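## Task

Scene 2 (cell paused). The log reads: 04:59:04 MOVER delid W06 (N1), lid to LP2: done; 04:59:31 MOVER delid W09 (N2), lid to LP1: done; 04:59:58 MOVER delid N06 (N3), lid to LP3: done; 05:01:40 DISPENSER error, run aborted; 05:01:55 AUTO-RECOVER relid LP3 to N3: done; 05:02:26 AUTO-RECOVER stopped by watchdog. The lids carry no marks, so only the log says which lid belongs to which plate. Return every plate's own lid to it, seated fully down, with every plate left in its original nest, and then press CONTINUE. If what the camera shows disagrees with the log, press CALL instead and leave every plate and lid exactly as found. Pressing RETRY, CONTINUE or SKIP fails the job if the gripper is holding labware at that moment, or if any plate at a nest is not sitting down in it, or any lid there is not resting down on a plate. Anything that stays put only because the robot holds it does not count. At the end the gripper must be open and away from the labware; resting against the panel housing, the CALL key or the key this job calls for is allowed.

## Robot and tools

Robot: one arm (big_yam, six joints: waist, shoulder, elbow, wrist pitch, wrist yaw, wrist roll) carrying a single two-finger parallel gripper. The fingers point along the gripper's +z axis and close along its y axis. The reported hand point sits between the finger pads, roughly 1 cm short of the fingertips. The only camera is cam_wrist (504x504), mounted on the wrist.

Scene frame: origin on the table surface under the arm base, +z up, +y to the left when looking along +x. The operator panel is on the left (+y side). Its keys, left to right as you face them: RETRY (white), CONTINUE (green), SKIP (yellow), CALL (blue). The first three are go keys and end the job as soon as one goes down; after CALL the job ends when you stop acting. A key registers only when pushed until it latches. Deck labels mark the nests (N1, N2, N3) and lid parks (LP1, LP2, LP3), placed in no fixed order.

Tool execute_actions takes "actions": a list holding at most one item, plus optional "pictures" (true to get images; an empty list always returns them). An empty list just reports the state. An item {"steps": n} with no rows is a wait of up to 300 control steps (1/30 s each), counted from the previous result, so your reply time eats into it. An item {"rows": [...], "steps": k} is a motion of 10 to 15 steps; each row is one step, and the final row repeats if rows run out.

A row is 7 numbers, each from -1 to 1: dx, dy, dz, rx, ry, rz, opening. The first six are an offset, not a pose: they are expressed in the gripper's own axes and measured from the gripper pose shown in the latest result that reported it (or from the current pose at the start of a later call in the same reply, or before any result in this scene). Every row in one action uses that same starting point, not the row before it. Scale: 1.0 equals 0.6 m for dx, dy, dz and 180 degrees for rx, ry, rz, which form a single rotation vector. The seventh number is absolute: +1 fully open (0.094 m gap), -1 closed. All six zero is not a hold: it steers back to the reference pose.

Tool move takes "target" (one 7-number row, same offset convention and scale) and optional "speed" in m/s, 0.002 to 0.5, default 0.25 (rotation up to twice that in rad/s). It follows a straight path lasting 0.5 to 10 s; anything longer is cut off at 10 s. The opening is applied when the move begins. The path does not avoid obstacles, and the arm may lag, stray or overshoot the speed, especially near full stretch. Its result adds a "move:" line with the ending (done, off_target, moving, held, fault) and any limits (paced = the pose was clipped; held = a check blocked some steps, after which the arm may surge), plus the distance left to the target.

Tool wait takes "seconds" (0 to 10) and sends nothing new. zoom_image takes "camera" ("cam_wrist") and "region" [x0, y0, x1, y1] in image pixels from the top-left, at most 504 by 504. read_manual returns licence text only. finished_scene takes "scene" (1 or 2), ends that scene irreversibly and reports success.

Results: the state line gives end_effector_position (m) and end_effector_quat_wxyz in the scene frame; at long reach the printed position may be off. Joint positions and velocities list the six joints (rad, rad/s) then the finger gap (m). Joint torques are raw drive outputs with offsets and noise, nonzero even in free air. grip_measured is the finger opening on the command scale. HELD marks steps whose command was partly or wholly withheld; "pose unreachable" means the clearance check changed or blocked it. "Hand target" shows where the controller is currently heading. MOTOR HOT warns from 85 °C; at 100 °C an OVER-TEMPERATURE FAULT drops the arm. A FAULT line can cut short a move or wait.

Behaviour to expect: each step's command is clamped to 70 mm and 16 degrees from the measured pose; position wins over orientation if both cannot be met. Moves tend to finish a centimetre or more low, and repeated zero offsets let the arm sink, so re-aim to the wanted height. Very small moves may do nothing. Each action's result is sampled 10 steps early; those steps then run during your next reply. After the last step the arm only continues to the last clamped pose. Pushing on something rigid with the same offset does not press harder; on something yielding it goes further.

Gripping: to hold, command an opening about 0.03 below grip_measured; readings may be biased by up to 1 mm for the whole scene. Pads exert roughly 50 to 62 N.

Avoid: dropping or sliding labware, fast collisions, hard shoves, and anything leaving the table (that ends the scene). Release and clear the labware before pressing a go key.

Each tool is called after "Emit:" as name(argument=value, ...) on one line, values as JSON.

## Session

Emit:
move(target=[0,0,-0.25,0,0,0,1])

Scene clock: 1.77 s of 9600.00 s.
end_effector_position=(+0.5225, +0.4292, +0.3364) grip_measured=+1.000 end_effector_quat_wxyz=(+0.499, +0.054, +0.731, -0.462)
Joint positions: [ 0.869  1.31   1.677 -1.637  1.281  1.63   0.094]
Joint velocities: [ 0.005 -0.015 -0.002  0.017  0.037  0.022  0.   ]
Joint torques (N m, as the arm reports them, + toward a larger angle): [ -4.11 -21.02   9.36  -1.03   0.5    0.26]
Motor temperatures (°C, as the motors report them): [21 22 24 22 20 22]
Hand target: +0.529, +0.433, +0.333; +0.502, +0.060, +0.729, -0.462
Off the commanded pose: 0.011 m, 1 deg.
move: off_target

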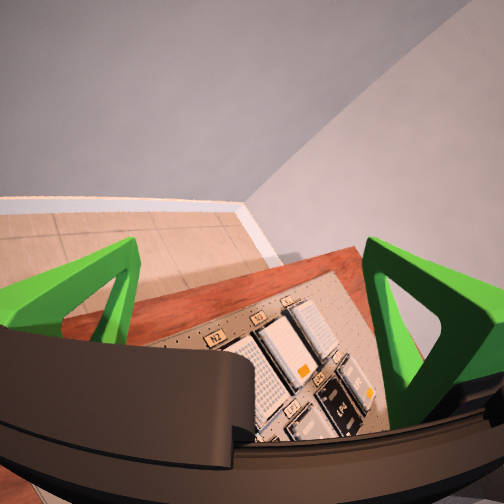

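Emit:
move(target=[0.423,-0.4,0.381,-0.324,0.35,-0.038,1])

Scene clock: 5.80 s of 9600.00 s.
end_effector_position=(+0.4231, +0.0274, +0.2857) grip_measured=+1.000 end_effector_quat_wxyz=(-0.003, +0.000, +1.000, -0.013)
Joint positions: [-0.393  1.333  0.821 -0.808 -1.001 -0.254  0.094]
Joint velocities: [-0.005 -0.005  0.002 -0.012 -0.037 -0.066  0.   ]
Joint torques (N m, as the arm reports them, + toward a larger angle): [-11.18  -6.07   5.1    0.18  -0.08  -0.13]
Motor temperatures (°C, as the motors report them): [21 22 24 22 20 22]
Hand target: +0.432, +0.028, +0.289; +0.000, -0.009, +1.000, -0.014
Off the commanded pose: 0.015 m, 2 deg.
Kept back: nothing.
move: off_target

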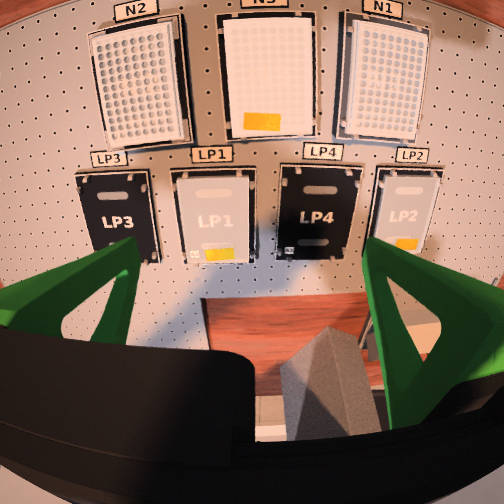

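Emit:
move(target=[0.235,-0.03,0.34,-0.008,-0.14,0,1])

Emit:
zoom_image(camera="cam_wrist", region=[0,0,330,130])

Emit:
zoom_image(camera="cam_wrist", region=[250,0,504,130])

Scene clock: 7.87 s of 9600.00 s.
end_effector_position=(+0.2792, +0.0029, +0.0823) grip_measured=+1.000 end_effector_quat_wxyz=(+0.212, -0.009, +0.977, +0.004)
Joint positions: [ 0.228  2.132  0.281  1.56  -0.418  0.744  0.094]
Joint velocities: [-0.015  0.005 -0.002 -0.017 -0.11   0.022  0.   ]
Joint torques (N m, as the arm reports them, + toward a larger angle): [-7.63 -5.49 -7.65  2.04  0.4   0.19]
Motor temperatures (°C, as the motors report them): [21 22 24 22 20 22]
Hand target: +0.275, +0.004, +0.083; +0.210, -0.001, +0.978, +0.006
Off the commanded pose: 0.002 m, 1 deg.
Kept back: nothing.
move: done

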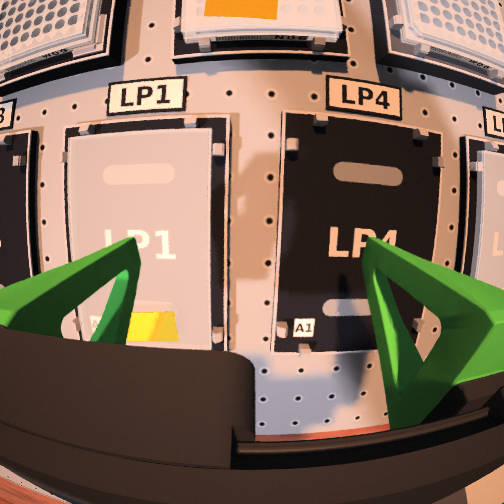

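Region (0, 0, 330, 130) of cam_wrist's 504x504 image, scaled by 1.527, with more detail than that image has; it fills the top 199 rows of this view, and the rest is white.

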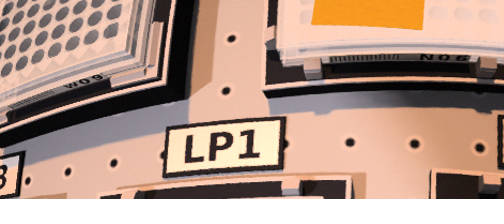

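Region (250, 0, 504, 130) of cam_wrist's 504x504 image, scaled by 1.984, with more detail than that image has; it fills the top 258 rows of this view, and the rest is white.

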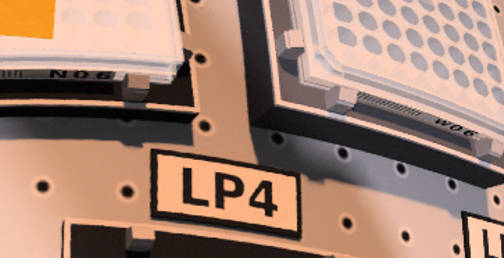

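Consistent.

Emit:
move(target=[0.02,0.105,0.03,0.002,0.136,0.005,1], speed=0.15)

Scene clock: 9.87 s of 9600.00 s.
end_effector_position=(+0.2769, +0.0608, +0.0615) grip_measured=+1.000 end_effector_quat_wxyz=(+0.006, +0.015, +1.000, -0.004)
Joint positions: [ 0.285  1.63   0.401  0.567 -0.616  0.626  0.094]
Joint velocities: [ 0.005 -0.005  0.012 -0.032 -0.007 -0.037  0.   ]
Joint torques (N m, as the arm reports them, + toward a larger angle): [-6.24 -9.06 -4.28  0.38 -0.01 -0.04]
Motor temperatures (°C, as the motors report them): [21 22 24 22 20 22]
Hand target: +0.276, +0.067, +0.060; +0.001, +0.003, +1.000, +0.000
Off the commanded pose: 0.006 m, 2 deg.
Kept back: nothing.
move: done

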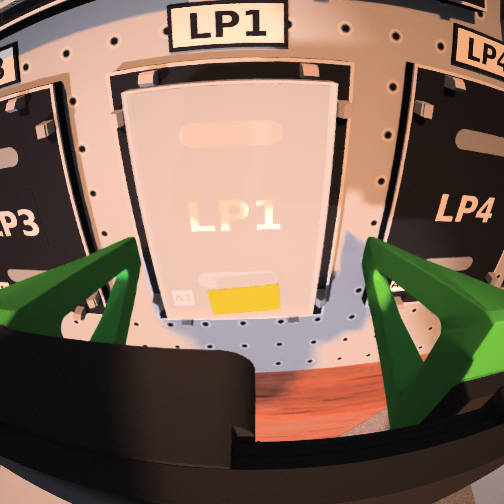

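Emit:
move(target=[-0.003,0.016,0.028,-0.002,0.004,-0.007,1], speed=0.04)

Scene clock: 10.93 s of 9600.00 s.
end_effector_position=(+0.2837, +0.0713, +0.0497) grip_measured=+1.000 end_effector_quat_wxyz=(+0.006, -0.001, +1.000, +0.001)
Joint positions: [ 0.317  1.638  0.433  0.566 -0.597  0.624  0.094]
Joint velocities: [-0.005 -0.005 -0.012 -0.007  0.081 -0.022  0.   ]
Joint torques (N m, as the arm reports them, + toward a larger angle): [-5.95 -7.38 -4.27  0.88  0.24  0.15]
Motor temperatures (°C, as the motors report them): [21 22 24 22 20 22]
Hand target: +0.279, +0.070, +0.045; -0.001, +0.004, +1.000, -0.000
Off the commanded pose: 0.007 m, 1 deg.
Kept back: nothing.
move: done

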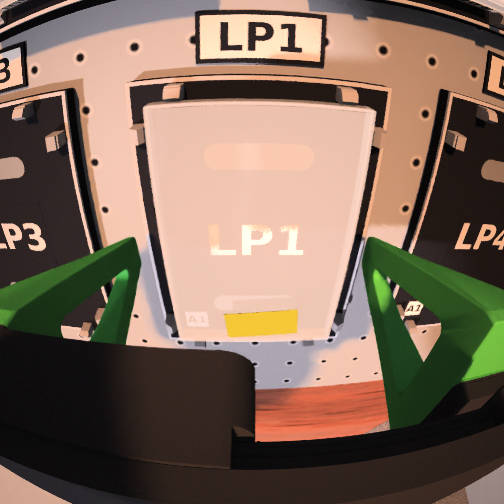

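Emit:
move(target=[0.008,-0.002,0.032,0,0.005,0.003,1], speed=0.03)

Emit:
move(target=[0,0,0,0,0,0,0.74])

Emit:
move(target=[0,0,-0.11,0,0,0,0.74], speed=0.07)

Emit:
move(target=[-0.3,0.095,-0.005,0,0.003,-0.01,0.74], speed=0.15)

Emit:
move(target=[0,0,0.04,0.004,0.004,0,0.74], speed=0.05)

Scene clock: 12.27 s of 9600.00 s.
end_effector_position=(+0.2809, +0.0683, +0.0360) grip_measured=+1.000 end_effector_quat_wxyz=(+0.001, +0.001, +1.000, -0.002)
Joint positions: [ 0.338  1.687  0.455  0.587 -0.583  0.635  0.094]
Joint velocities: [-0.015 -0.005 -0.002  0.032  0.081  0.022  0.   ]
Joint torques (N m, as the arm reports them, + toward a larger angle): [-7.21 -7.09 -4.43  1.23  0.25  0.2 ]
Motor temperatures (°C, as the motors report them): [21 22 24 22 20 22]
Hand target: +0.279, +0.070, +0.031; -0.002, +0.004, +1.000, +0.001
Off the commanded pose: 0.006 m, 0 deg.
Kept back: nothing.
move: done

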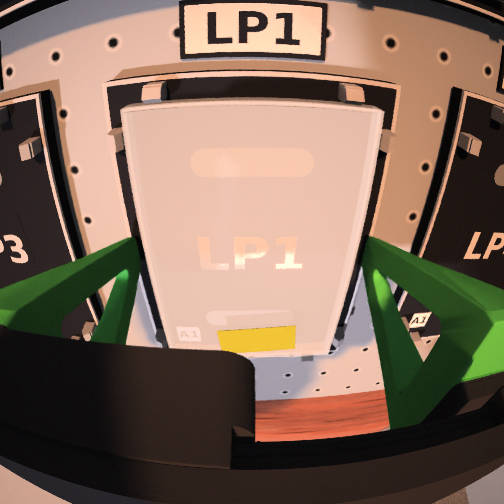

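Scene clock: 12.77 s of 9600.00 s.
end_effector_position=(+0.2809, +0.0684, +0.0360) grip_measured=+0.771 end_effector_quat_wxyz=(+0.001, +0.001, +1.000, -0.002)
Joint positions: [ 0.338  1.687  0.455  0.587 -0.583  0.635  0.083]
Joint velocities: [ 0.005 -0.005 -0.012 -0.032 -0.066 -0.037  0.   ]
Joint torques (N m, as the arm reports them, + toward a larger angle): [-7.21 -9.33 -4.99  0.75  0.13  0.05]
Motor temperatures (°C, as the motors report them): [21 22 24 22 20 22]
Hand target: +0.281, +0.068, +0.036; +0.001, +0.001, +1.000, -0.002
Off the commanded pose: 0.000 m, 0 deg.
Kept back: nothing.
move: done

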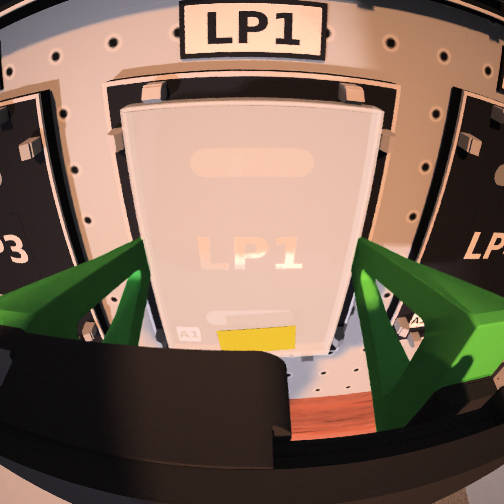

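Scene clock: 14.07 s of 9600.00 s.
end_effector_position=(+0.2898, +0.0740, +0.0977) grip_measured=+0.771 end_effector_quat_wxyz=(+0.007, -0.000, +1.000, +0.002)
Joint positions: [ 0.217  1.46   0.382  0.396 -0.679  0.55   0.083]
Joint velocities: [-0.005  0.005 -0.002  0.002 -0.051 -0.022 -0.001]
Joint torques (N m, as the arm reports them, + toward a larger angle): [-7.34 -8.21 -4.76  0.2  -0.01 -0.09]
Motor temperatures (°C, as the motors report them): [21 22 24 22 20 22]
Hand target: +0.282, +0.070, +0.102; +0.002, -0.000, +1.000, -0.002
Off the commanded pose: 0.011 m, 1 deg.
Kept back: nothing.
move: off_target

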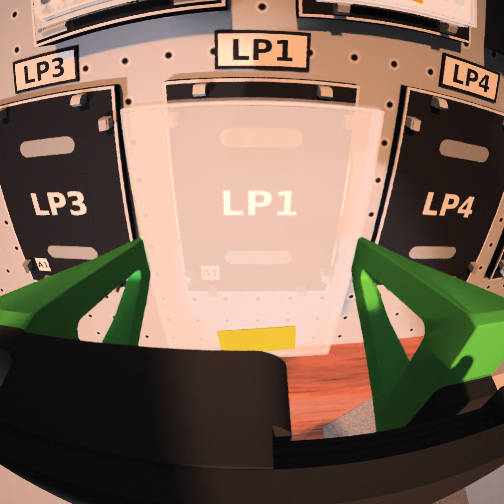

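Scene clock: 15.83 s of 9600.00 s.
end_effector_position=(+0.4724, +0.1432, +0.1053) grip_measured=+0.771 end_effector_quat_wxyz=(+0.010, -0.022, +1.000, +0.008)
Joint positions: [ 0.14   1.443  0.89  -0.158 -0.745  0.45   0.083]
Joint velocities: [-0.015 -0.005 -0.017 -0.002 -0.022 -0.007 -0.   ]
Joint torques (N m, as the arm reports them, + toward a larger angle): [-10.92 -10.17   1.09   0.12  -0.01  -0.09]
Motor temperatures (°C, as the motors report them): [21 22 24 22 20 22]
Hand target: +0.470, +0.132, +0.102; +0.003, -0.017, +1.000, +0.002
Off the commanded pose: 0.012 m, 1 deg.
Kept back: nothing.
move: off_target

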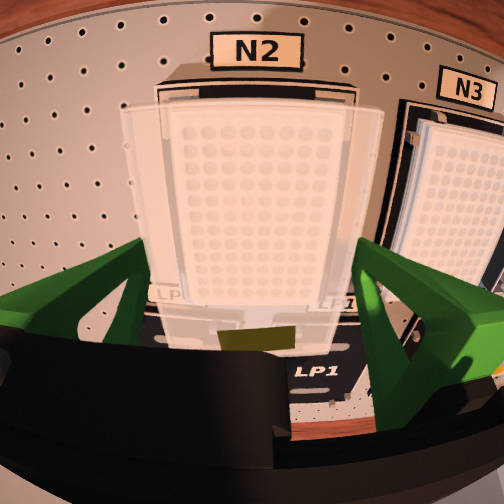

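Scene clock: 16.63 s of 9600.00 s.
end_effector_position=(+0.4702, +0.1411, +0.0886) grip_measured=+0.771 end_effector_quat_wxyz=(+0.004, -0.023, +1.000, -0.001)
Joint positions: [ 0.168  1.477  0.905 -0.147 -0.713  0.456  0.083]
Joint velocities: [-0.015 -0.015  0.002  0.002 -0.007  0.037 -0.001]
Joint torques (N m, as the arm reports them, + toward a larger angle): [-10.51 -10.52   1.68   1.41   0.21   0.17]
Motor temperatures (°C, as the motors report them): [21 22 24 22 20 22]
Hand target: +0.472, +0.143, +0.081; +0.004, -0.022, +1.000, +0.002
Off the commanded pose: 0.008 m, 0 deg.
Kept back: nothing.
move: done

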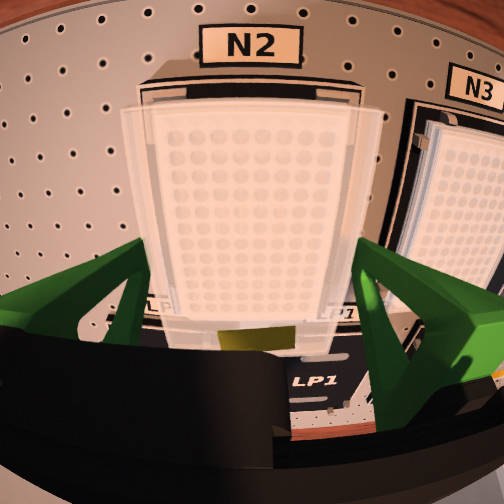

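Emit:
move(target=[0.011,0.003,0.035,0,0.003,0.002,0.74], speed=0.03)

Scene clock: 17.93 s of 9600.00 s.
end_effector_position=(+0.4669, +0.1427, +0.0764) grip_measured=+0.771 end_effector_quat_wxyz=(+0.004, -0.025, +1.000, -0.002)
Joint positions: [ 0.192  1.496  0.906 -0.116 -0.692  0.473  0.083]
Joint velocities: [-0.005  0.005 -0.012 -0.007  0.022  0.022 -0.   ]
Joint torques (N m, as the arm reports them, + toward a larger angle): [ -9.29 -10.77   0.75   1.25   0.17   0.23]
Motor temperatures (°C, as the motors report them): [22 22 24 22 20 22]
Hand target: +0.464, +0.142, +0.068; -0.001, -0.020, +1.000, -0.001
Off the commanded pose: 0.009 m, 1 deg.
Kept back: nothing.
move: done

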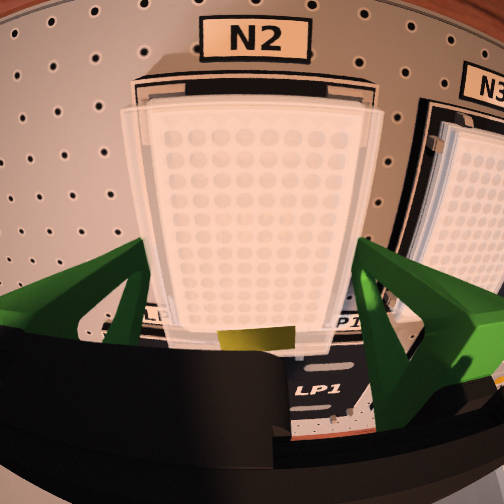

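Emit:
move(target=[0.004,-0.001,0.031,-0.001,0.003,0.004,0.74], speed=0.02)

Emit:
move(target=[0,0,0,0,0,0,1])

Scene clock: 19.63 s of 9600.00 s.
end_effector_position=(+0.4632, +0.1387, +0.0668) grip_measured=+0.771 end_effector_quat_wxyz=(+0.001, -0.020, +1.000, -0.004)
Joint positions: [ 0.204  1.52   0.906 -0.097 -0.683  0.487  0.083]
Joint velocities: [-0.005 -0.005  0.032 -0.027  0.037 -0.037 -0.001]
Joint torques (N m, as the arm reports them, + toward a larger angle): [ -9.04 -10.15   1.24   1.41   0.17   0.2 ]
Motor temperatures (°C, as the motors report them): [22 22 24 22 20 22]
Hand target: +0.464, +0.141, +0.058; -0.001, -0.018, +1.000, -0.001
Off the commanded pose: 0.010 m, 0 deg.
Kept back: nothing.
move: done

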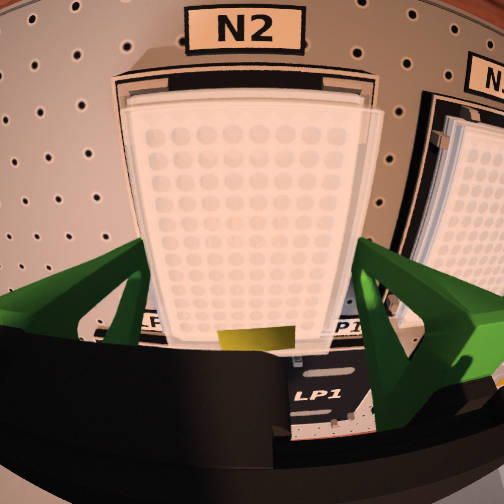

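Scene clock: 20.13 s of 9600.00 s.
end_effector_position=(+0.4632, +0.1387, +0.0668) grip_measured=+1.000 end_effector_quat_wxyz=(+0.001, -0.020, +1.000, -0.004)
Joint positions: [ 0.204  1.52   0.906 -0.097 -0.683  0.487  0.094]
Joint velocities: [-0.015 -0.015 -0.002  0.012  0.037  0.007  0.   ]
Joint torques (N m, as the arm reports them, + toward a larger angle): [-10.28 -12.45   0.02   0.65   0.09   0.03]
Motor temperatures (°C, as the motors report them): [22 22 24 22 20 22]
Hand target: +0.463, +0.139, +0.067; +0.001, -0.020, +1.000, -0.004
Off the commanded pose: 0.000 m, 0 deg.
Kept back: nothing.
move: done

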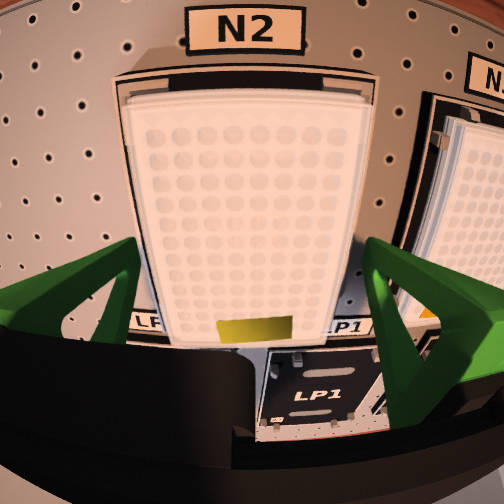

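Emit:
move(target=[0.004,0.007,0.022,-0.002,0.001,0,1], speed=0.02)

Emit:
move(target=[0,0,0,0,0,0,0.74])

Emit:
zoom_image(camera="cam_wrist", region=[90,50,410,370])

Scene clock: 21.43 s of 9600.00 s.
end_effector_position=(+0.4634, +0.1429, +0.0635) grip_measured=+1.000 end_effector_quat_wxyz=(+0.004, -0.024, +1.000, -0.003)
Joint positions: [ 0.215  1.52   0.906 -0.081 -0.674  0.493  0.094]
Joint velocities: [-0.005 -0.005  0.002  0.017 -0.007  0.022  0.   ]
Joint torques (N m, as the arm reports them, + toward a larger angle): [ -9.7  -10.44   0.81   1.3    0.21   0.18]
Motor temperatures (°C, as the motors report them): [22 22 24 22 20 22]
Hand target: +0.460, +0.143, +0.054; -0.001, -0.020, +1.000, -0.001
Off the commanded pose: 0.010 m, 1 deg.
Kept back: nothing.
move: done

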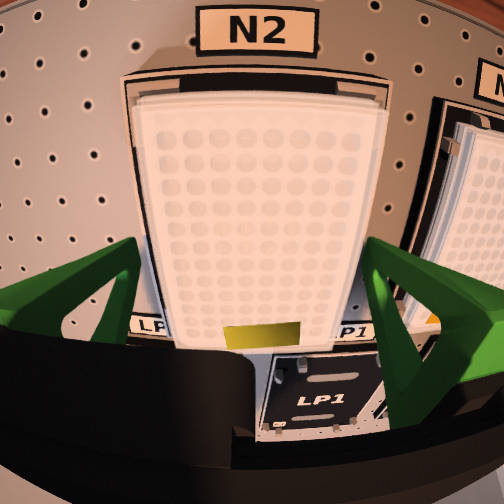

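Scene clock: 21.93 s of 9600.00 s.
end_effector_position=(+0.4637, +0.1420, +0.0637) grip_measured=+0.762 end_effector_quat_wxyz=(+0.005, -0.024, +1.000, -0.004)
Joint positions: [ 0.214  1.52   0.906 -0.081 -0.671  0.493  0.083]
Joint velocities: [-0.005 -0.005  0.007 -0.002 -0.066  0.022 -0.   ]
Joint torques (N m, as the arm reports them, + toward a larger angle): [-10.48 -12.67   0.31   0.87  -0.05   0.02]
Motor temperatures (°C, as the motors report them): [22 22 24 22 20 22]
Hand target: +0.463, +0.143, +0.063; +0.004, -0.024, +1.000, -0.003
Off the commanded pose: 0.001 m, 0 deg.
Kept back: nothing.
move: done

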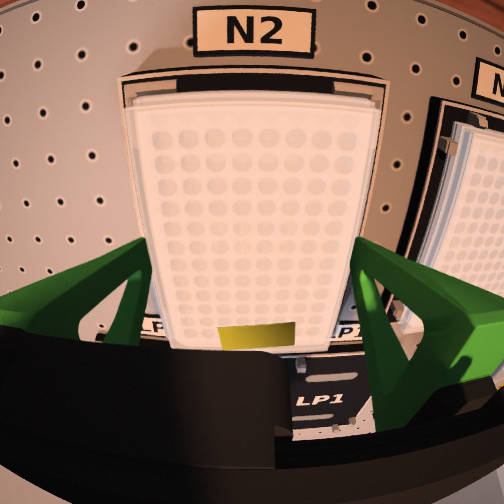

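Region (90, 50, 410, 370) of cam_wrist's 504x504 image, scaled by 1.575, with more detail than that image has.

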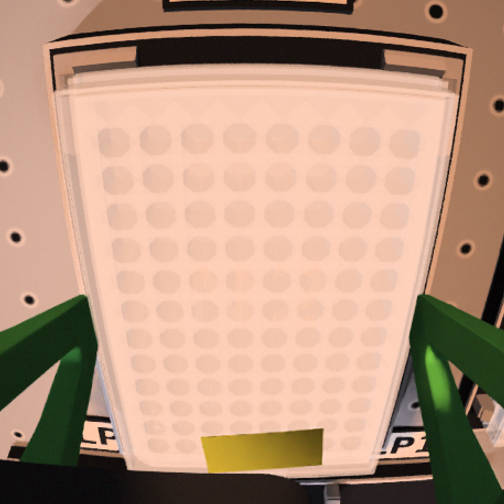

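Laterally captured; slide forward.

Emit:
move(target=[-0.013,-0.003,0,0,0,0,0.73], speed=0.01)

Emit:
move(target=[0,0,0,0,0,0,1])

Emit:
zoom_image(camera="cam_wrist", region=[90,50,410,370])

Scene clock: 23.27 s of 9600.00 s.
end_effector_position=(+0.4642, +0.1423, +0.0640) grip_measured=+0.762 end_effector_quat_wxyz=(+0.004, -0.022, +1.000, -0.004)
Joint positions: [ 0.213  1.52   0.909 -0.087 -0.672  0.493  0.083]
Joint velocities: [ 0.005 -0.015  0.002  0.017 -0.051  0.007  0.   ]
Joint torques (N m, as the arm reports them, + toward a larger angle): [-11.21 -11.91   1.67   0.19  -0.15  -0.08]
Motor temperatures (°C, as the motors report them): [22 22 24 22 20 22]
Hand target: +0.471, +0.141, +0.064; +0.005, -0.024, +1.000, -0.004
Off the commanded pose: 0.008 m, 0 deg.
Kept back: nothing.
move: done

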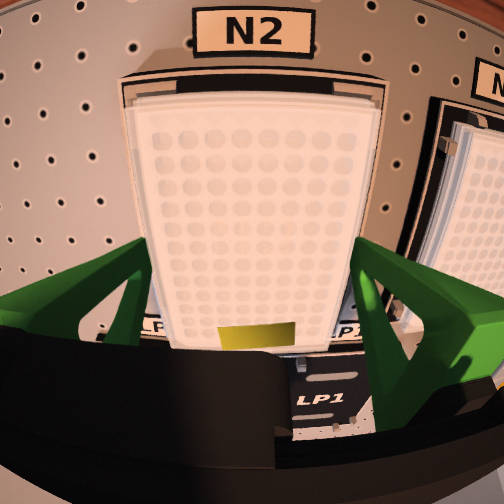

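Scene clock: 23.77 s of 9600.00 s.
end_effector_position=(+0.4642, +0.1422, +0.0640) grip_measured=+1.000 end_effector_quat_wxyz=(+0.004, -0.022, +1.000, -0.005)
Joint positions: [ 0.213  1.52   0.909 -0.087 -0.672  0.493  0.094]
Joint velocities: [-0.005  0.005  0.012 -0.002 -0.007 -0.007  0.   ]
Joint torques (N m, as the arm reports them, + toward a larger angle): [-10.96 -13.1    0.21   0.7    0.02   0.05]
Motor temperatures (°C, as the motors report them): [22 22 24 22 20 22]
Hand target: +0.464, +0.142, +0.064; +0.004, -0.022, +1.000, -0.005
Off the commanded pose: 0.000 m, 0 deg.
Kept back: nothing.
move: done

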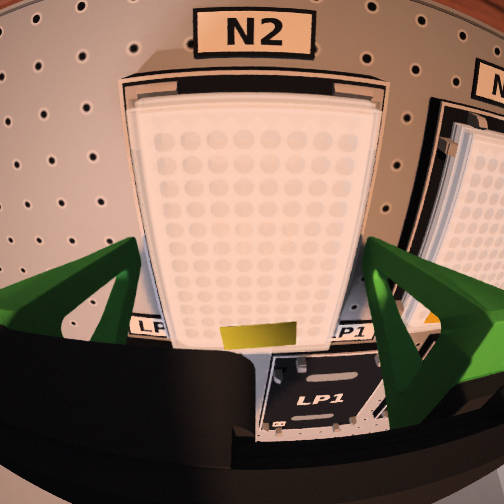

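Region (90, 50, 410, 370) of cam_wrist's 504x504 image, scaled by 1.575, with more detail than that image has.

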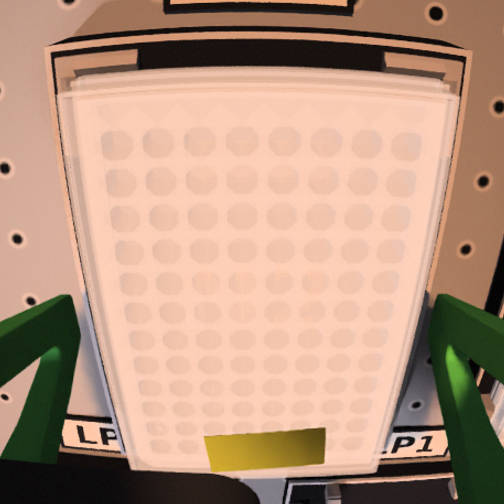

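Emit:
move(target=[0,0,0,0,0,0,0.73])

Emit:
move(target=[-0.016,-0.004,0.004,0,0,0,0.73], speed=0.01)

Emit:
move(target=[0,0,0,0,0,0,1])

Emit:
zoom_image(camera="cam_wrist", region=[90,50,410,370])

Scene clock: 24.83 s of 9600.00 s.
end_effector_position=(+0.4642, +0.1422, +0.0640) grip_measured=+0.732 end_effector_quat_wxyz=(+0.004, -0.022, +1.000, -0.005)
Joint positions: [ 0.213  1.52   0.909 -0.087 -0.672  0.493  0.081]
Joint velocities: [-0.015 -0.005  0.007 -0.012 -0.022 -0.037 -0.001]
Joint torques (N m, as the arm reports them, + toward a larger angle): [-10.27 -12.79   0.18   0.82   0.08  -0.01]
Motor temperatures (°C, as the motors report them): [22 22 24 22 20 22]
Hand target: +0.464, +0.142, +0.064; +0.004, -0.022, +1.000, -0.005
Off the commanded pose: 0.000 m, 0 deg.
Kept back: nothing.
move: done

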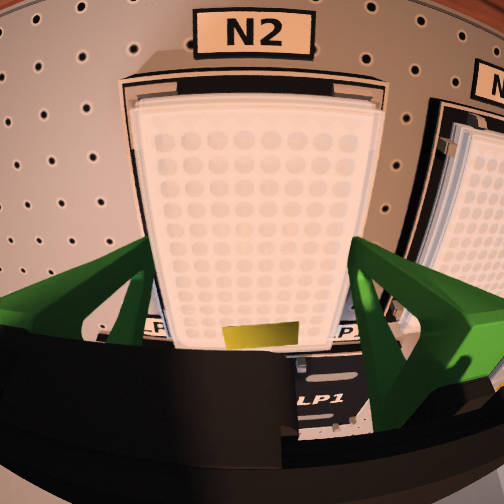

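Scene clock: 26.13 s of 9600.00 s.
end_effector_position=(+0.4705, +0.1464, +0.0646) grip_measured=+0.732 end_effector_quat_wxyz=(+0.007, -0.025, +1.000, -0.002)
Joint positions: [ 0.212  1.52   0.923 -0.091 -0.674  0.493  0.081]
Joint velocities: [-0.015 -0.005 -0.007 -0.002  0.007 -0.081 -0.002]
Joint torques (N m, as the arm reports them, + toward a larger angle): [-11.06 -11.05   1.53   0.05  -0.07  -0.01]
Motor temperatures (°C, as the motors report them): [22 22 24 22 20 22]
Hand target: +0.474, +0.140, +0.062; +0.004, -0.022, +1.000, -0.005
Off the commanded pose: 0.008 m, 1 deg.
Kept back: nothing.
move: done

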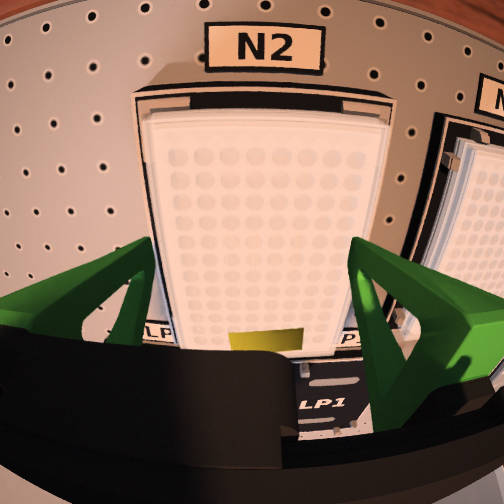

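Scene clock: 26.63 s of 9600.00 s.
end_effector_position=(+0.4705, +0.1464, +0.0646) grip_measured=+1.000 end_effector_quat_wxyz=(+0.007, -0.025, +1.000, -0.002)
Joint positions: [ 0.212  1.52   0.923 -0.091 -0.674  0.493  0.094]
Joint velocities: [-0.005 -0.005 -0.022  0.012 -0.007 -0.066  0.   ]
Joint torques (N m, as the arm reports them, + toward a larger angle): [-10.71 -13.57   0.47   0.75   0.12   0.05]
Motor temperatures (°C, as the motors report them): [22 22 24 22 20 22]
Hand target: +0.471, +0.146, +0.065; +0.007, -0.025, +1.000, -0.002
Off the commanded pose: 0.000 m, 0 deg.
Kept back: nothing.
move: done

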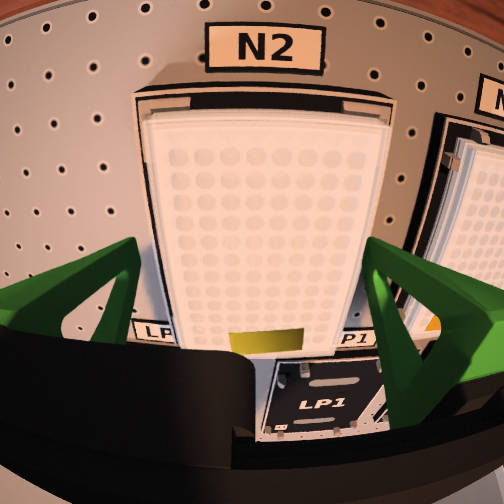

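Region (90, 50, 410, 370) of cam_wrist's 504x504 image, scaled by 1.575, with more detail than that image has.

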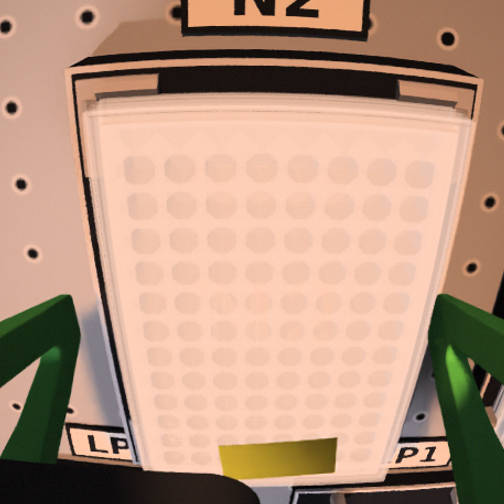

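Appears dragged into seat. Check from beyond, then go to LP2.

Emit:
move(target=[-0.08,-0.1,-0.07,0,0.004,0,1], speed=0.1)

Emit:
zoom_image(camera="cam_wrist", region=[30,100,480,350])

Emit:
move(target=[0.42,-0.44,0,0,0,0,1])

Emit:
move(target=[0,0,0.07,0,0,0,1], speed=0.08)

Scene clock: 28.27 s of 9600.00 s.
end_effector_position=(+0.5200, +0.0942, +0.1127) grip_measured=+1.000 end_effector_quat_wxyz=(+0.007, -0.025, +1.000, -0.002)
Joint positions: [ 0.03   1.569  1.023 -0.256 -0.808  0.327  0.094]
Joint velocities: [-0.015  0.005 -0.007 -0.002 -0.066 -0.022  0.   ]
Joint torques (N m, as the arm reports them, + toward a larger angle): [-12.85  -9.82   2.54   0.26  -0.03  -0.1 ]
Motor temperatures (°C, as the motors report them): [22 22 24 22 20 22]
Hand target: +0.521, +0.089, +0.109; +0.002, -0.027, +1.000, -0.003
Off the commanded pose: 0.007 m, 1 deg.
Kept back: nothing.
move: done

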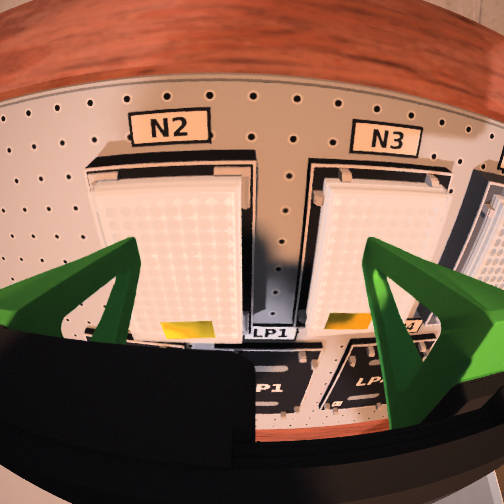

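Region (30, 100, 480, 350) of cam_wrist's 504x504 image, scaled by 1.120, with more detail than that image has.

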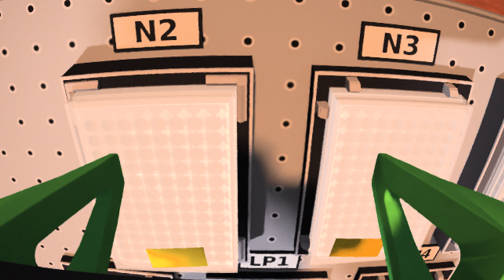

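Scene clock: 30.33 s of 9600.00 s.
end_effector_position=(+0.2758, -0.1864, +0.1168) grip_measured=+1.000 end_effector_quat_wxyz=(+0.005, -0.010, +1.000, -0.006)
Joint positions: [-0.342  2.204  0.66   0.322 -1.003 -0.166  0.094]
Joint velocities: [-0.005 -0.015 -0.017 -0.017  0.022 -0.125  0.   ]
Joint torques (N m, as the arm reports them, + toward a larger angle): [-15.17  -7.32  -1.6    1.19  -0.06  -0.1 ]
Motor temperatures (°C, as the motors report them): [22 22 24 22 20 22]
Hand target: +0.282, -0.187, +0.117; +0.010, -0.026, +1.000, -0.006
Off the commanded pose: 0.010 m, 2 deg.
Kept back: nothing.
move: done

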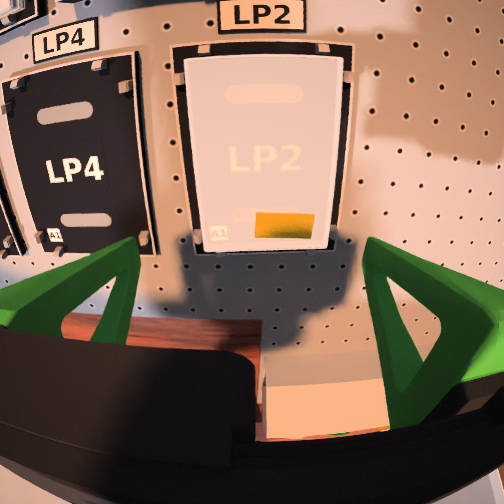

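Scene clock: 31.27 s of 9600.00 s.
end_effector_position=(+0.2773, -0.1863, +0.0797) grip_measured=+1.000 end_effector_quat_wxyz=(+0.006, -0.014, +1.000, -0.006)
Joint positions: [-0.25   2.28   0.685  0.506 -0.966 -0.017  0.094]
Joint velocities: [-0.005 -0.015 -0.012  0.002 -0.007  0.066  0.   ]
Joint torques (N m, as the arm reports them, + toward a larger angle): [-13.82  -5.5   -2.77   1.04   0.18   0.17]
Motor temperatures (°C, as the motors report them): [22 22 24 22 20 22]
Hand target: +0.275, -0.187, +0.074; +0.004, -0.010, +1.000, -0.005
Off the commanded pose: 0.005 m, 0 deg.
Kept back: nothing.
move: done

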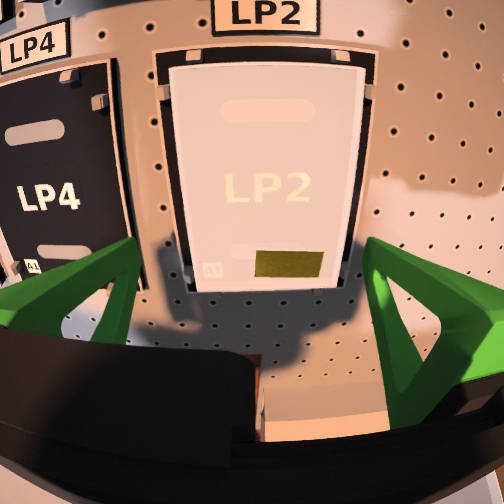

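Emit:
move(target=[-0.012,-0.012,0.06,-0.004,0.005,-0.005,1], speed=0.05)

Scene clock: 32.57 s of 9600.00 s.
end_effector_position=(+0.2886, -0.1946, +0.0509) grip_measured=+1.000 end_effector_quat_wxyz=(+0.003, -0.024, +1.000, -0.002)
Joint positions: [-0.2    2.338  0.758  0.541 -0.951  0.03   0.094]
Joint velocities: [-0.034 -0.015  0.002 -0.002 -0.051 -0.037  0.   ]
Joint torques (N m, as the arm reports them, + toward a larger angle): [-13.94  -4.97  -2.94   1.18   0.16   0.17]
Motor temperatures (°C, as the motors report them): [22 22 24 22 20 22]
Hand target: +0.285, -0.194, +0.044; -0.002, -0.021, +1.000, +0.000
Off the commanded pose: 0.008 m, 1 deg.
Kept back: nothing.
move: done

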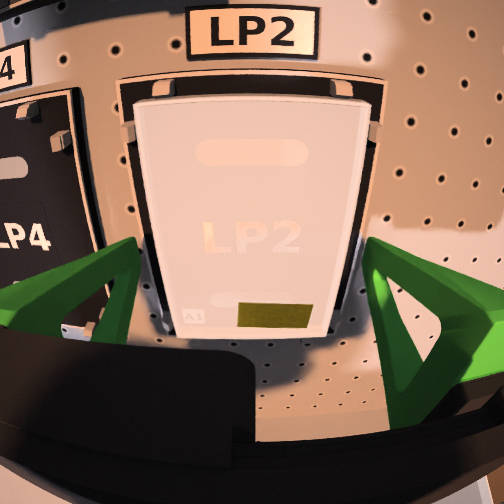

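Emit:
move(target=[0.007,0.002,0.036,-0.001,0.003,0.001,1], speed=0.03)

Emit:
move(target=[0,0,0,0,0,0,0.74])

Emit:
move(target=[0,0,-0.11,0,0,0,0.74], speed=0.07)

Emit:
move(target=[-0.295,0.1,-0.005,0,0.002,0.005,0.74], speed=0.15)

Emit:
move(target=[0,0,0.04,0,0.004,0,0.74], speed=0.05)

Scene clock: 34.00 s of 9600.00 s.
end_effector_position=(+0.2877, -0.1946, +0.0366) grip_measured=+1.000 end_effector_quat_wxyz=(+0.002, -0.024, +1.000, -0.003)
Joint positions: [-0.168  2.366  0.773  0.588 -0.933  0.073  0.094]
Joint velocities: [-0.024 -0.015 -0.007 -0.002  0.051  0.007  0.   ]
Joint torques (N m, as the arm reports them, + toward a larger angle): [-14.25  -5.31  -3.33   1.07   0.13   0.25]
Motor temperatures (°C, as the motors report them): [22 22 24 22 20 22]
Hand target: +0.284, -0.194, +0.029; -0.003, -0.022, +1.000, -0.000
Off the commanded pose: 0.008 m, 1 deg.
Kept back: nothing.
move: done

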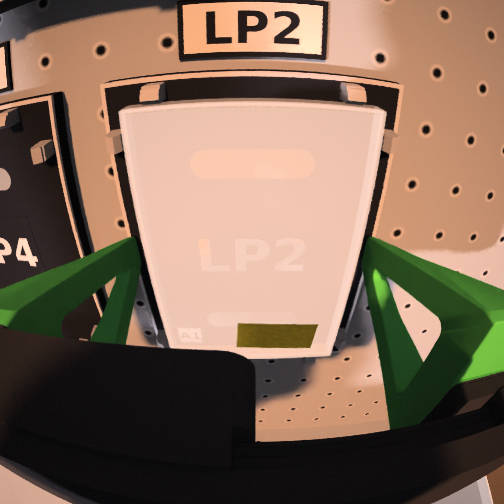

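Scene clock: 34.50 s of 9600.00 s.
end_effector_position=(+0.2877, -0.1946, +0.0366) grip_measured=+0.776 end_effector_quat_wxyz=(+0.002, -0.024, +1.000, -0.003)
Joint positions: [-0.168  2.366  0.773  0.588 -0.933  0.074  0.083]
Joint velocities: [-0.024 -0.005  0.002  0.007  0.022 -0.022  0.001]
Joint torques (N m, as the arm reports them, + toward a larger angle): [-15.49  -7.38  -3.61   0.56   0.05   0.03]
Motor temperatures (°C, as the motors report them): [22 22 24 22 20 22]
Hand target: +0.288, -0.195, +0.037; +0.002, -0.024, +1.000, -0.003
Off the commanded pose: 0.000 m, 0 deg.
Kept back: nothing.
move: done

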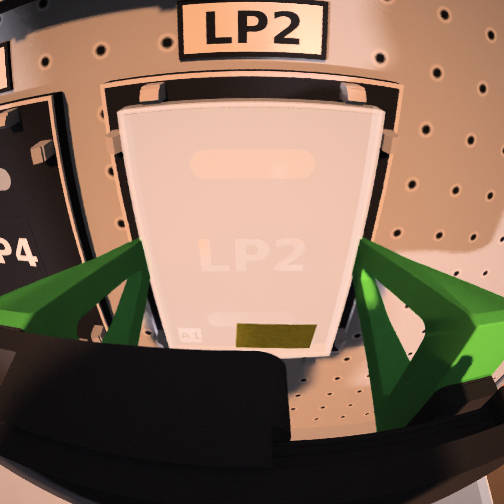

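Scene clock: 35.87 s of 9600.00 s.
end_effector_position=(+0.2918, -0.1968, +0.0990) grip_measured=+0.776 end_effector_quat_wxyz=(+0.004, -0.023, +1.000, -0.005)
Joint positions: [-0.312  2.244  0.724  0.34  -0.995 -0.141  0.083]
Joint velocities: [-0.015  0.005  0.002  0.002 -0.007 -0.037 -0.001]
Joint torques (N m, as the arm reports them, + toward a larger angle): [-16.05  -8.32  -3.26   0.1   -0.07  -0.05]
Motor temperatures (°C, as the motors report them): [22 22 24 22 20 22]
Hand target: +0.289, -0.194, +0.103; +0.003, -0.024, +1.000, -0.005
Off the commanded pose: 0.006 m, 0 deg.
Kept back: nothing.
move: done

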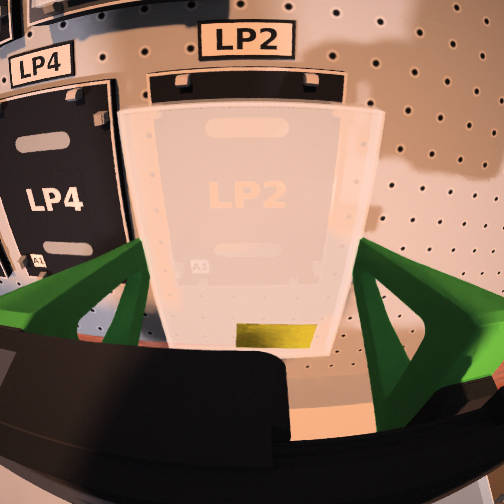

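Scene clock: 37.50 s of 9600.00 s.
end_effector_position=(+0.4683, -0.1347, +0.1058) grip_measured=+0.776 end_effector_quat_wxyz=(+0.008, -0.020, +1.000, -0.007)
Joint positions: [-0.234  2.004  1.017 -0.075 -0.958  0.002  0.083]
Joint velocities: [-0.015 -0.015 -0.002 -0.012 -0.007  0.007  0.   ]
Joint torques (N m, as the arm reports them, + toward a larger angle): [-15.9   -9.94   0.16  -0.02   0.14   0.18]
Motor temperatures (°C, as the motors report them): [22 22 24 22 20 22]
Hand target: +0.466, -0.127, +0.100; +0.001, -0.015, +1.000, -0.004
Off the commanded pose: 0.007 m, 1 deg.
Kept back: nothing.
move: done

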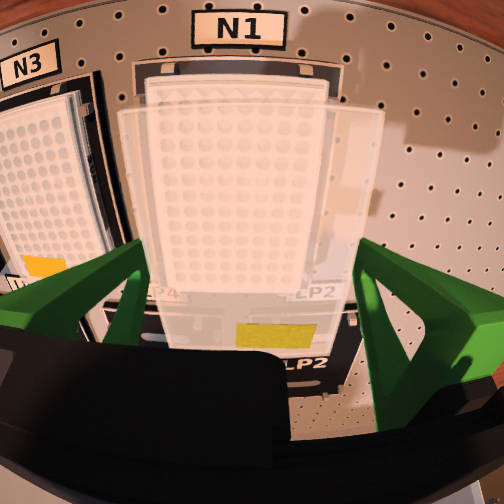

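Scene clock: 38.37 s of 9600.00 s.
end_effector_position=(+0.4699, -0.1349, +0.0912) grip_measured=+0.776 end_effector_quat_wxyz=(+0.006, -0.022, +1.000, -0.009)
Joint positions: [-0.209  2.026  1.033 -0.048 -0.942  0.028  0.083]
Joint velocities: [-0.024 -0.005 -0.017 -0.012  0.022 -0.007 -0.   ]
Joint torques (N m, as the arm reports them, + toward a larger angle): [-16.63  -7.88   0.46   1.41   0.18   0.22]
Motor temperatures (°C, as the motors report them): [22 22 24 22 20 22]
Hand target: +0.468, -0.135, +0.082; +0.002, -0.020, +1.000, -0.006
Off the commanded pose: 0.009 m, 0 deg.
Kept back: nothing.
move: done

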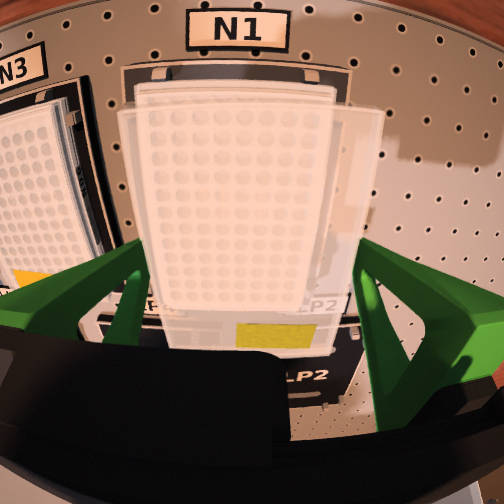

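Emit:
move(target=[-0.003,0.018,0.042,-0.005,0.004,0.009,0.74], speed=0.03)

Scene clock: 39.83 s of 9600.00 s.
end_effector_position=(+0.4753, -0.1244, +0.0766) grip_measured=+0.776 end_effector_quat_wxyz=(+0.005, -0.011, +1.000, -0.003)
Joint positions: [-0.176  2.032  1.046 -0.018 -0.936  0.096  0.083]
Joint velocities: [-0.005  0.005 -0.012 -0.007 -0.066  0.022 -0.   ]
Joint torques (N m, as the arm reports them, + toward a larger angle): [-15.26  -8.3    0.13   1.22   0.18   0.22]
Motor temperatures (°C, as the motors report them): [22 22 24 22 20 22]
Hand target: +0.471, -0.124, +0.066; -0.001, -0.007, +1.000, -0.000
Off the commanded pose: 0.011 m, 1 deg.
Kept back: nothing.
move: off_target

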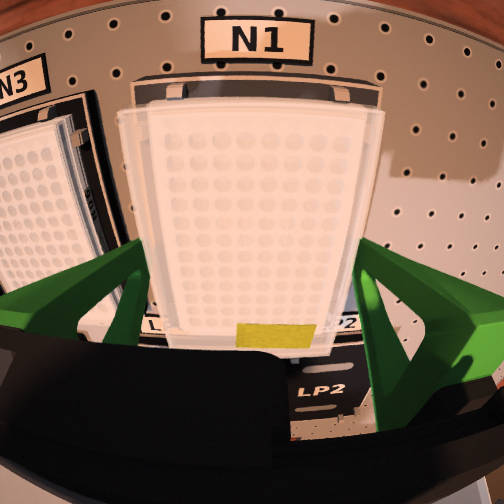

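Want (.474,-.127).

Emit:
move(target=[0.005,-0.003,0.024,-0.002,0.003,0.002,0.74], speed=0.02)

Scene clock: 41.30 s of 9600.00 s.
end_effector_position=(+0.4761, -0.1278, +0.0742) grip_measured=+0.776 end_effector_quat_wxyz=(+0.006, -0.009, +1.000, -0.003)
Joint positions: [-0.176  2.044  1.052 -0.009 -0.936  0.103  0.083]
Joint velocities: [ 0.005 -0.005 -0.022 -0.007  0.081 -0.037 -0.001]
Joint torques (N m, as the arm reports them, + toward a larger angle): [-16.65  -9.09   0.24   1.29   0.14   0.2 ]
Motor temperatures (°C, as the motors report them): [22 22 24 22 20 22]
Hand target: +0.472, -0.126, +0.062; -0.000, -0.008, +1.000, +0.000
Off the commanded pose: 0.013 m, 1 deg.
Kept back: nothing.
move: off_target

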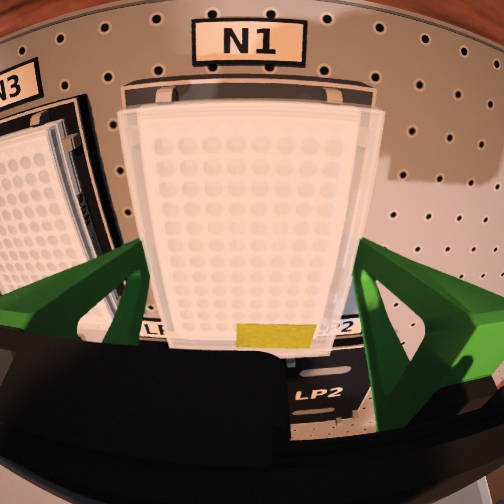

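Emit:
move(target=[0.009,0.004,0.027,-0.002,0.004,0,0.74], speed=0.02)

Scene clock: 42.77 s of 9600.00 s.
end_effector_position=(+0.4757, -0.1259, +0.0692) grip_measured=+0.776 end_effector_quat_wxyz=(+0.006, -0.012, +1.000, -0.003)
Joint positions: [-0.166  2.048  1.052  0.007 -0.931  0.112  0.083]
Joint velocities: [-0.015  0.005 -0.007 -0.002  0.007 -0.095 -0.   ]
Joint torques (N m, as the arm reports them, + toward a larger angle): [-15.89  -8.16   0.05   1.22   0.15   0.2 ]
Motor temperatures (°C, as the motors report them): [22 22 24 22 20 22]
Hand target: +0.470, -0.126, +0.058; -0.000, -0.009, +1.000, +0.000
Off the commanded pose: 0.012 m, 1 deg.
Kept back: nothing.
move: off_target

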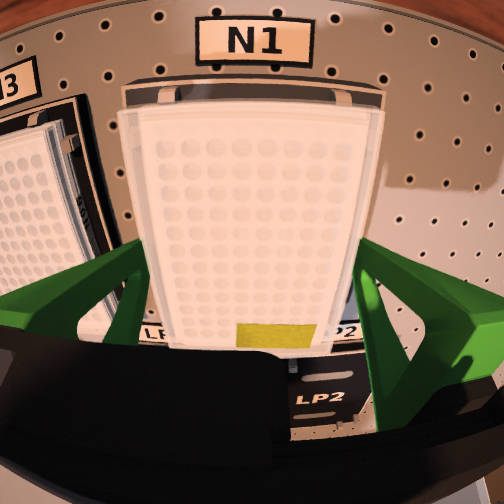

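Emit:
move(target=[0.014,0,0.028,-0.002,0.004,0.003,0.74], speed=0.02)

Scene clock: 44.17 s of 9600.00 s.
end_effector_position=(+0.4764, -0.1273, +0.0665) grip_measured=+0.776 end_effector_quat_wxyz=(+0.010, -0.012, +1.000, -0.003)
Joint positions: [-0.163  2.055  1.052  0.03  -0.928  0.126  0.083]
Joint velocities: [ 0.005 -0.005 -0.002  0.017 -0.022  0.022 -0.001]
Joint torques (N m, as the arm reports them, + toward a larger angle): [-15.39  -7.84  -0.59   1.19   0.23   0.23]
Motor temperatures (°C, as the motors report them): [22 22 24 22 20 22]
Hand target: +0.467, -0.126, +0.053; -0.000, -0.007, +1.000, +0.001
Off the commanded pose: 0.017 m, 1 deg.
Kept back: nothing.
move: off_target

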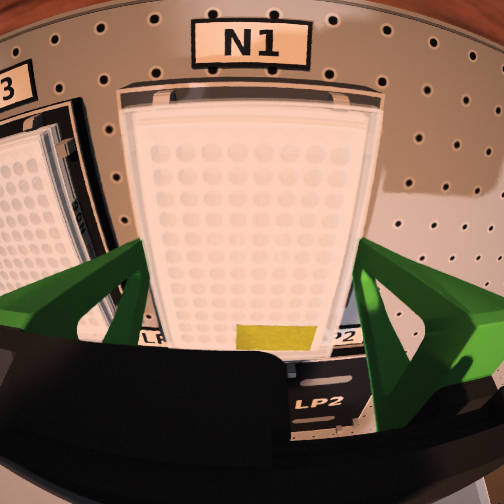

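Emit:
move(target=[0.006,0.006,-0.003,0,0.007,0.002,0.74], speed=0.01)

Scene clock: 45.77 s of 9600.00 s.
end_effector_position=(+0.4707, -0.1280, +0.0664) grip_measured=+0.776 end_effector_quat_wxyz=(+0.000, -0.002, +1.000, -0.004)
Joint positions: [-0.163  2.055  1.052 -0.003 -0.928  0.12   0.083]
Joint velocities: [ 0.005 -0.015  0.002 -0.012 -0.007 -0.037  0.001]
Joint torques (N m, as the arm reports them, + toward a larger angle): [-17.55 -11.64  -0.64  -0.08   0.    -0.1 ]
Motor temperatures (°C, as the motors report them): [22 22 24 22 20 22]
Hand target: +0.473, -0.124, +0.068; -0.001, -0.009, +1.000, -0.003
Off the commanded pose: 0.005 m, 1 deg.
Kept back: nothing.
move: done

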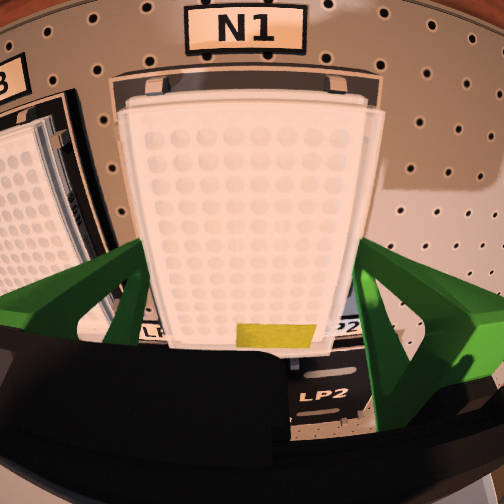

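Emit:
move(target=[0,0.008,0.02,-0.002,0,-0.003,0.74], speed=0.015)

Scene clock: 47.30 s of 9600.00 s.
end_effector_position=(+0.4735, -0.1275, +0.0655) grip_measured=+0.776 end_effector_quat_wxyz=(+0.005, -0.005, +1.000, -0.005)
Joint positions: [-0.161  2.055  1.052  0.015 -0.924  0.128  0.083]
Joint velocities: [ 0.005 -0.015  0.002 -0.007  0.007 -0.007  0.001]
Joint torques (N m, as the arm reports them, + toward a larger angle): [-15.66  -8.97  -0.31   1.39   0.13   0.19]
Motor temperatures (°C, as the motors report them): [22 22 24 22 20 22]
Hand target: +0.470, -0.123, +0.054; -0.000, -0.006, +1.000, -0.001
Off the commanded pose: 0.012 m, 1 deg.
Kept back: nothing.
move: off_target

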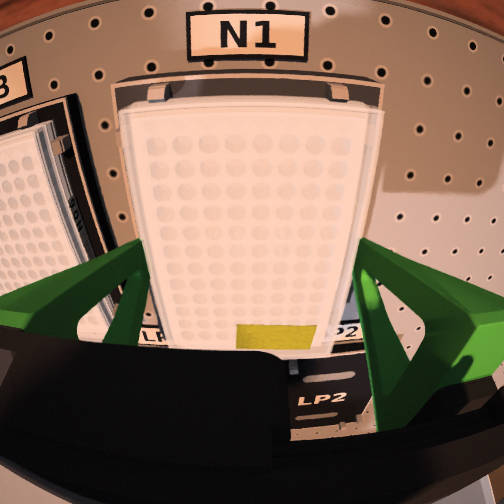

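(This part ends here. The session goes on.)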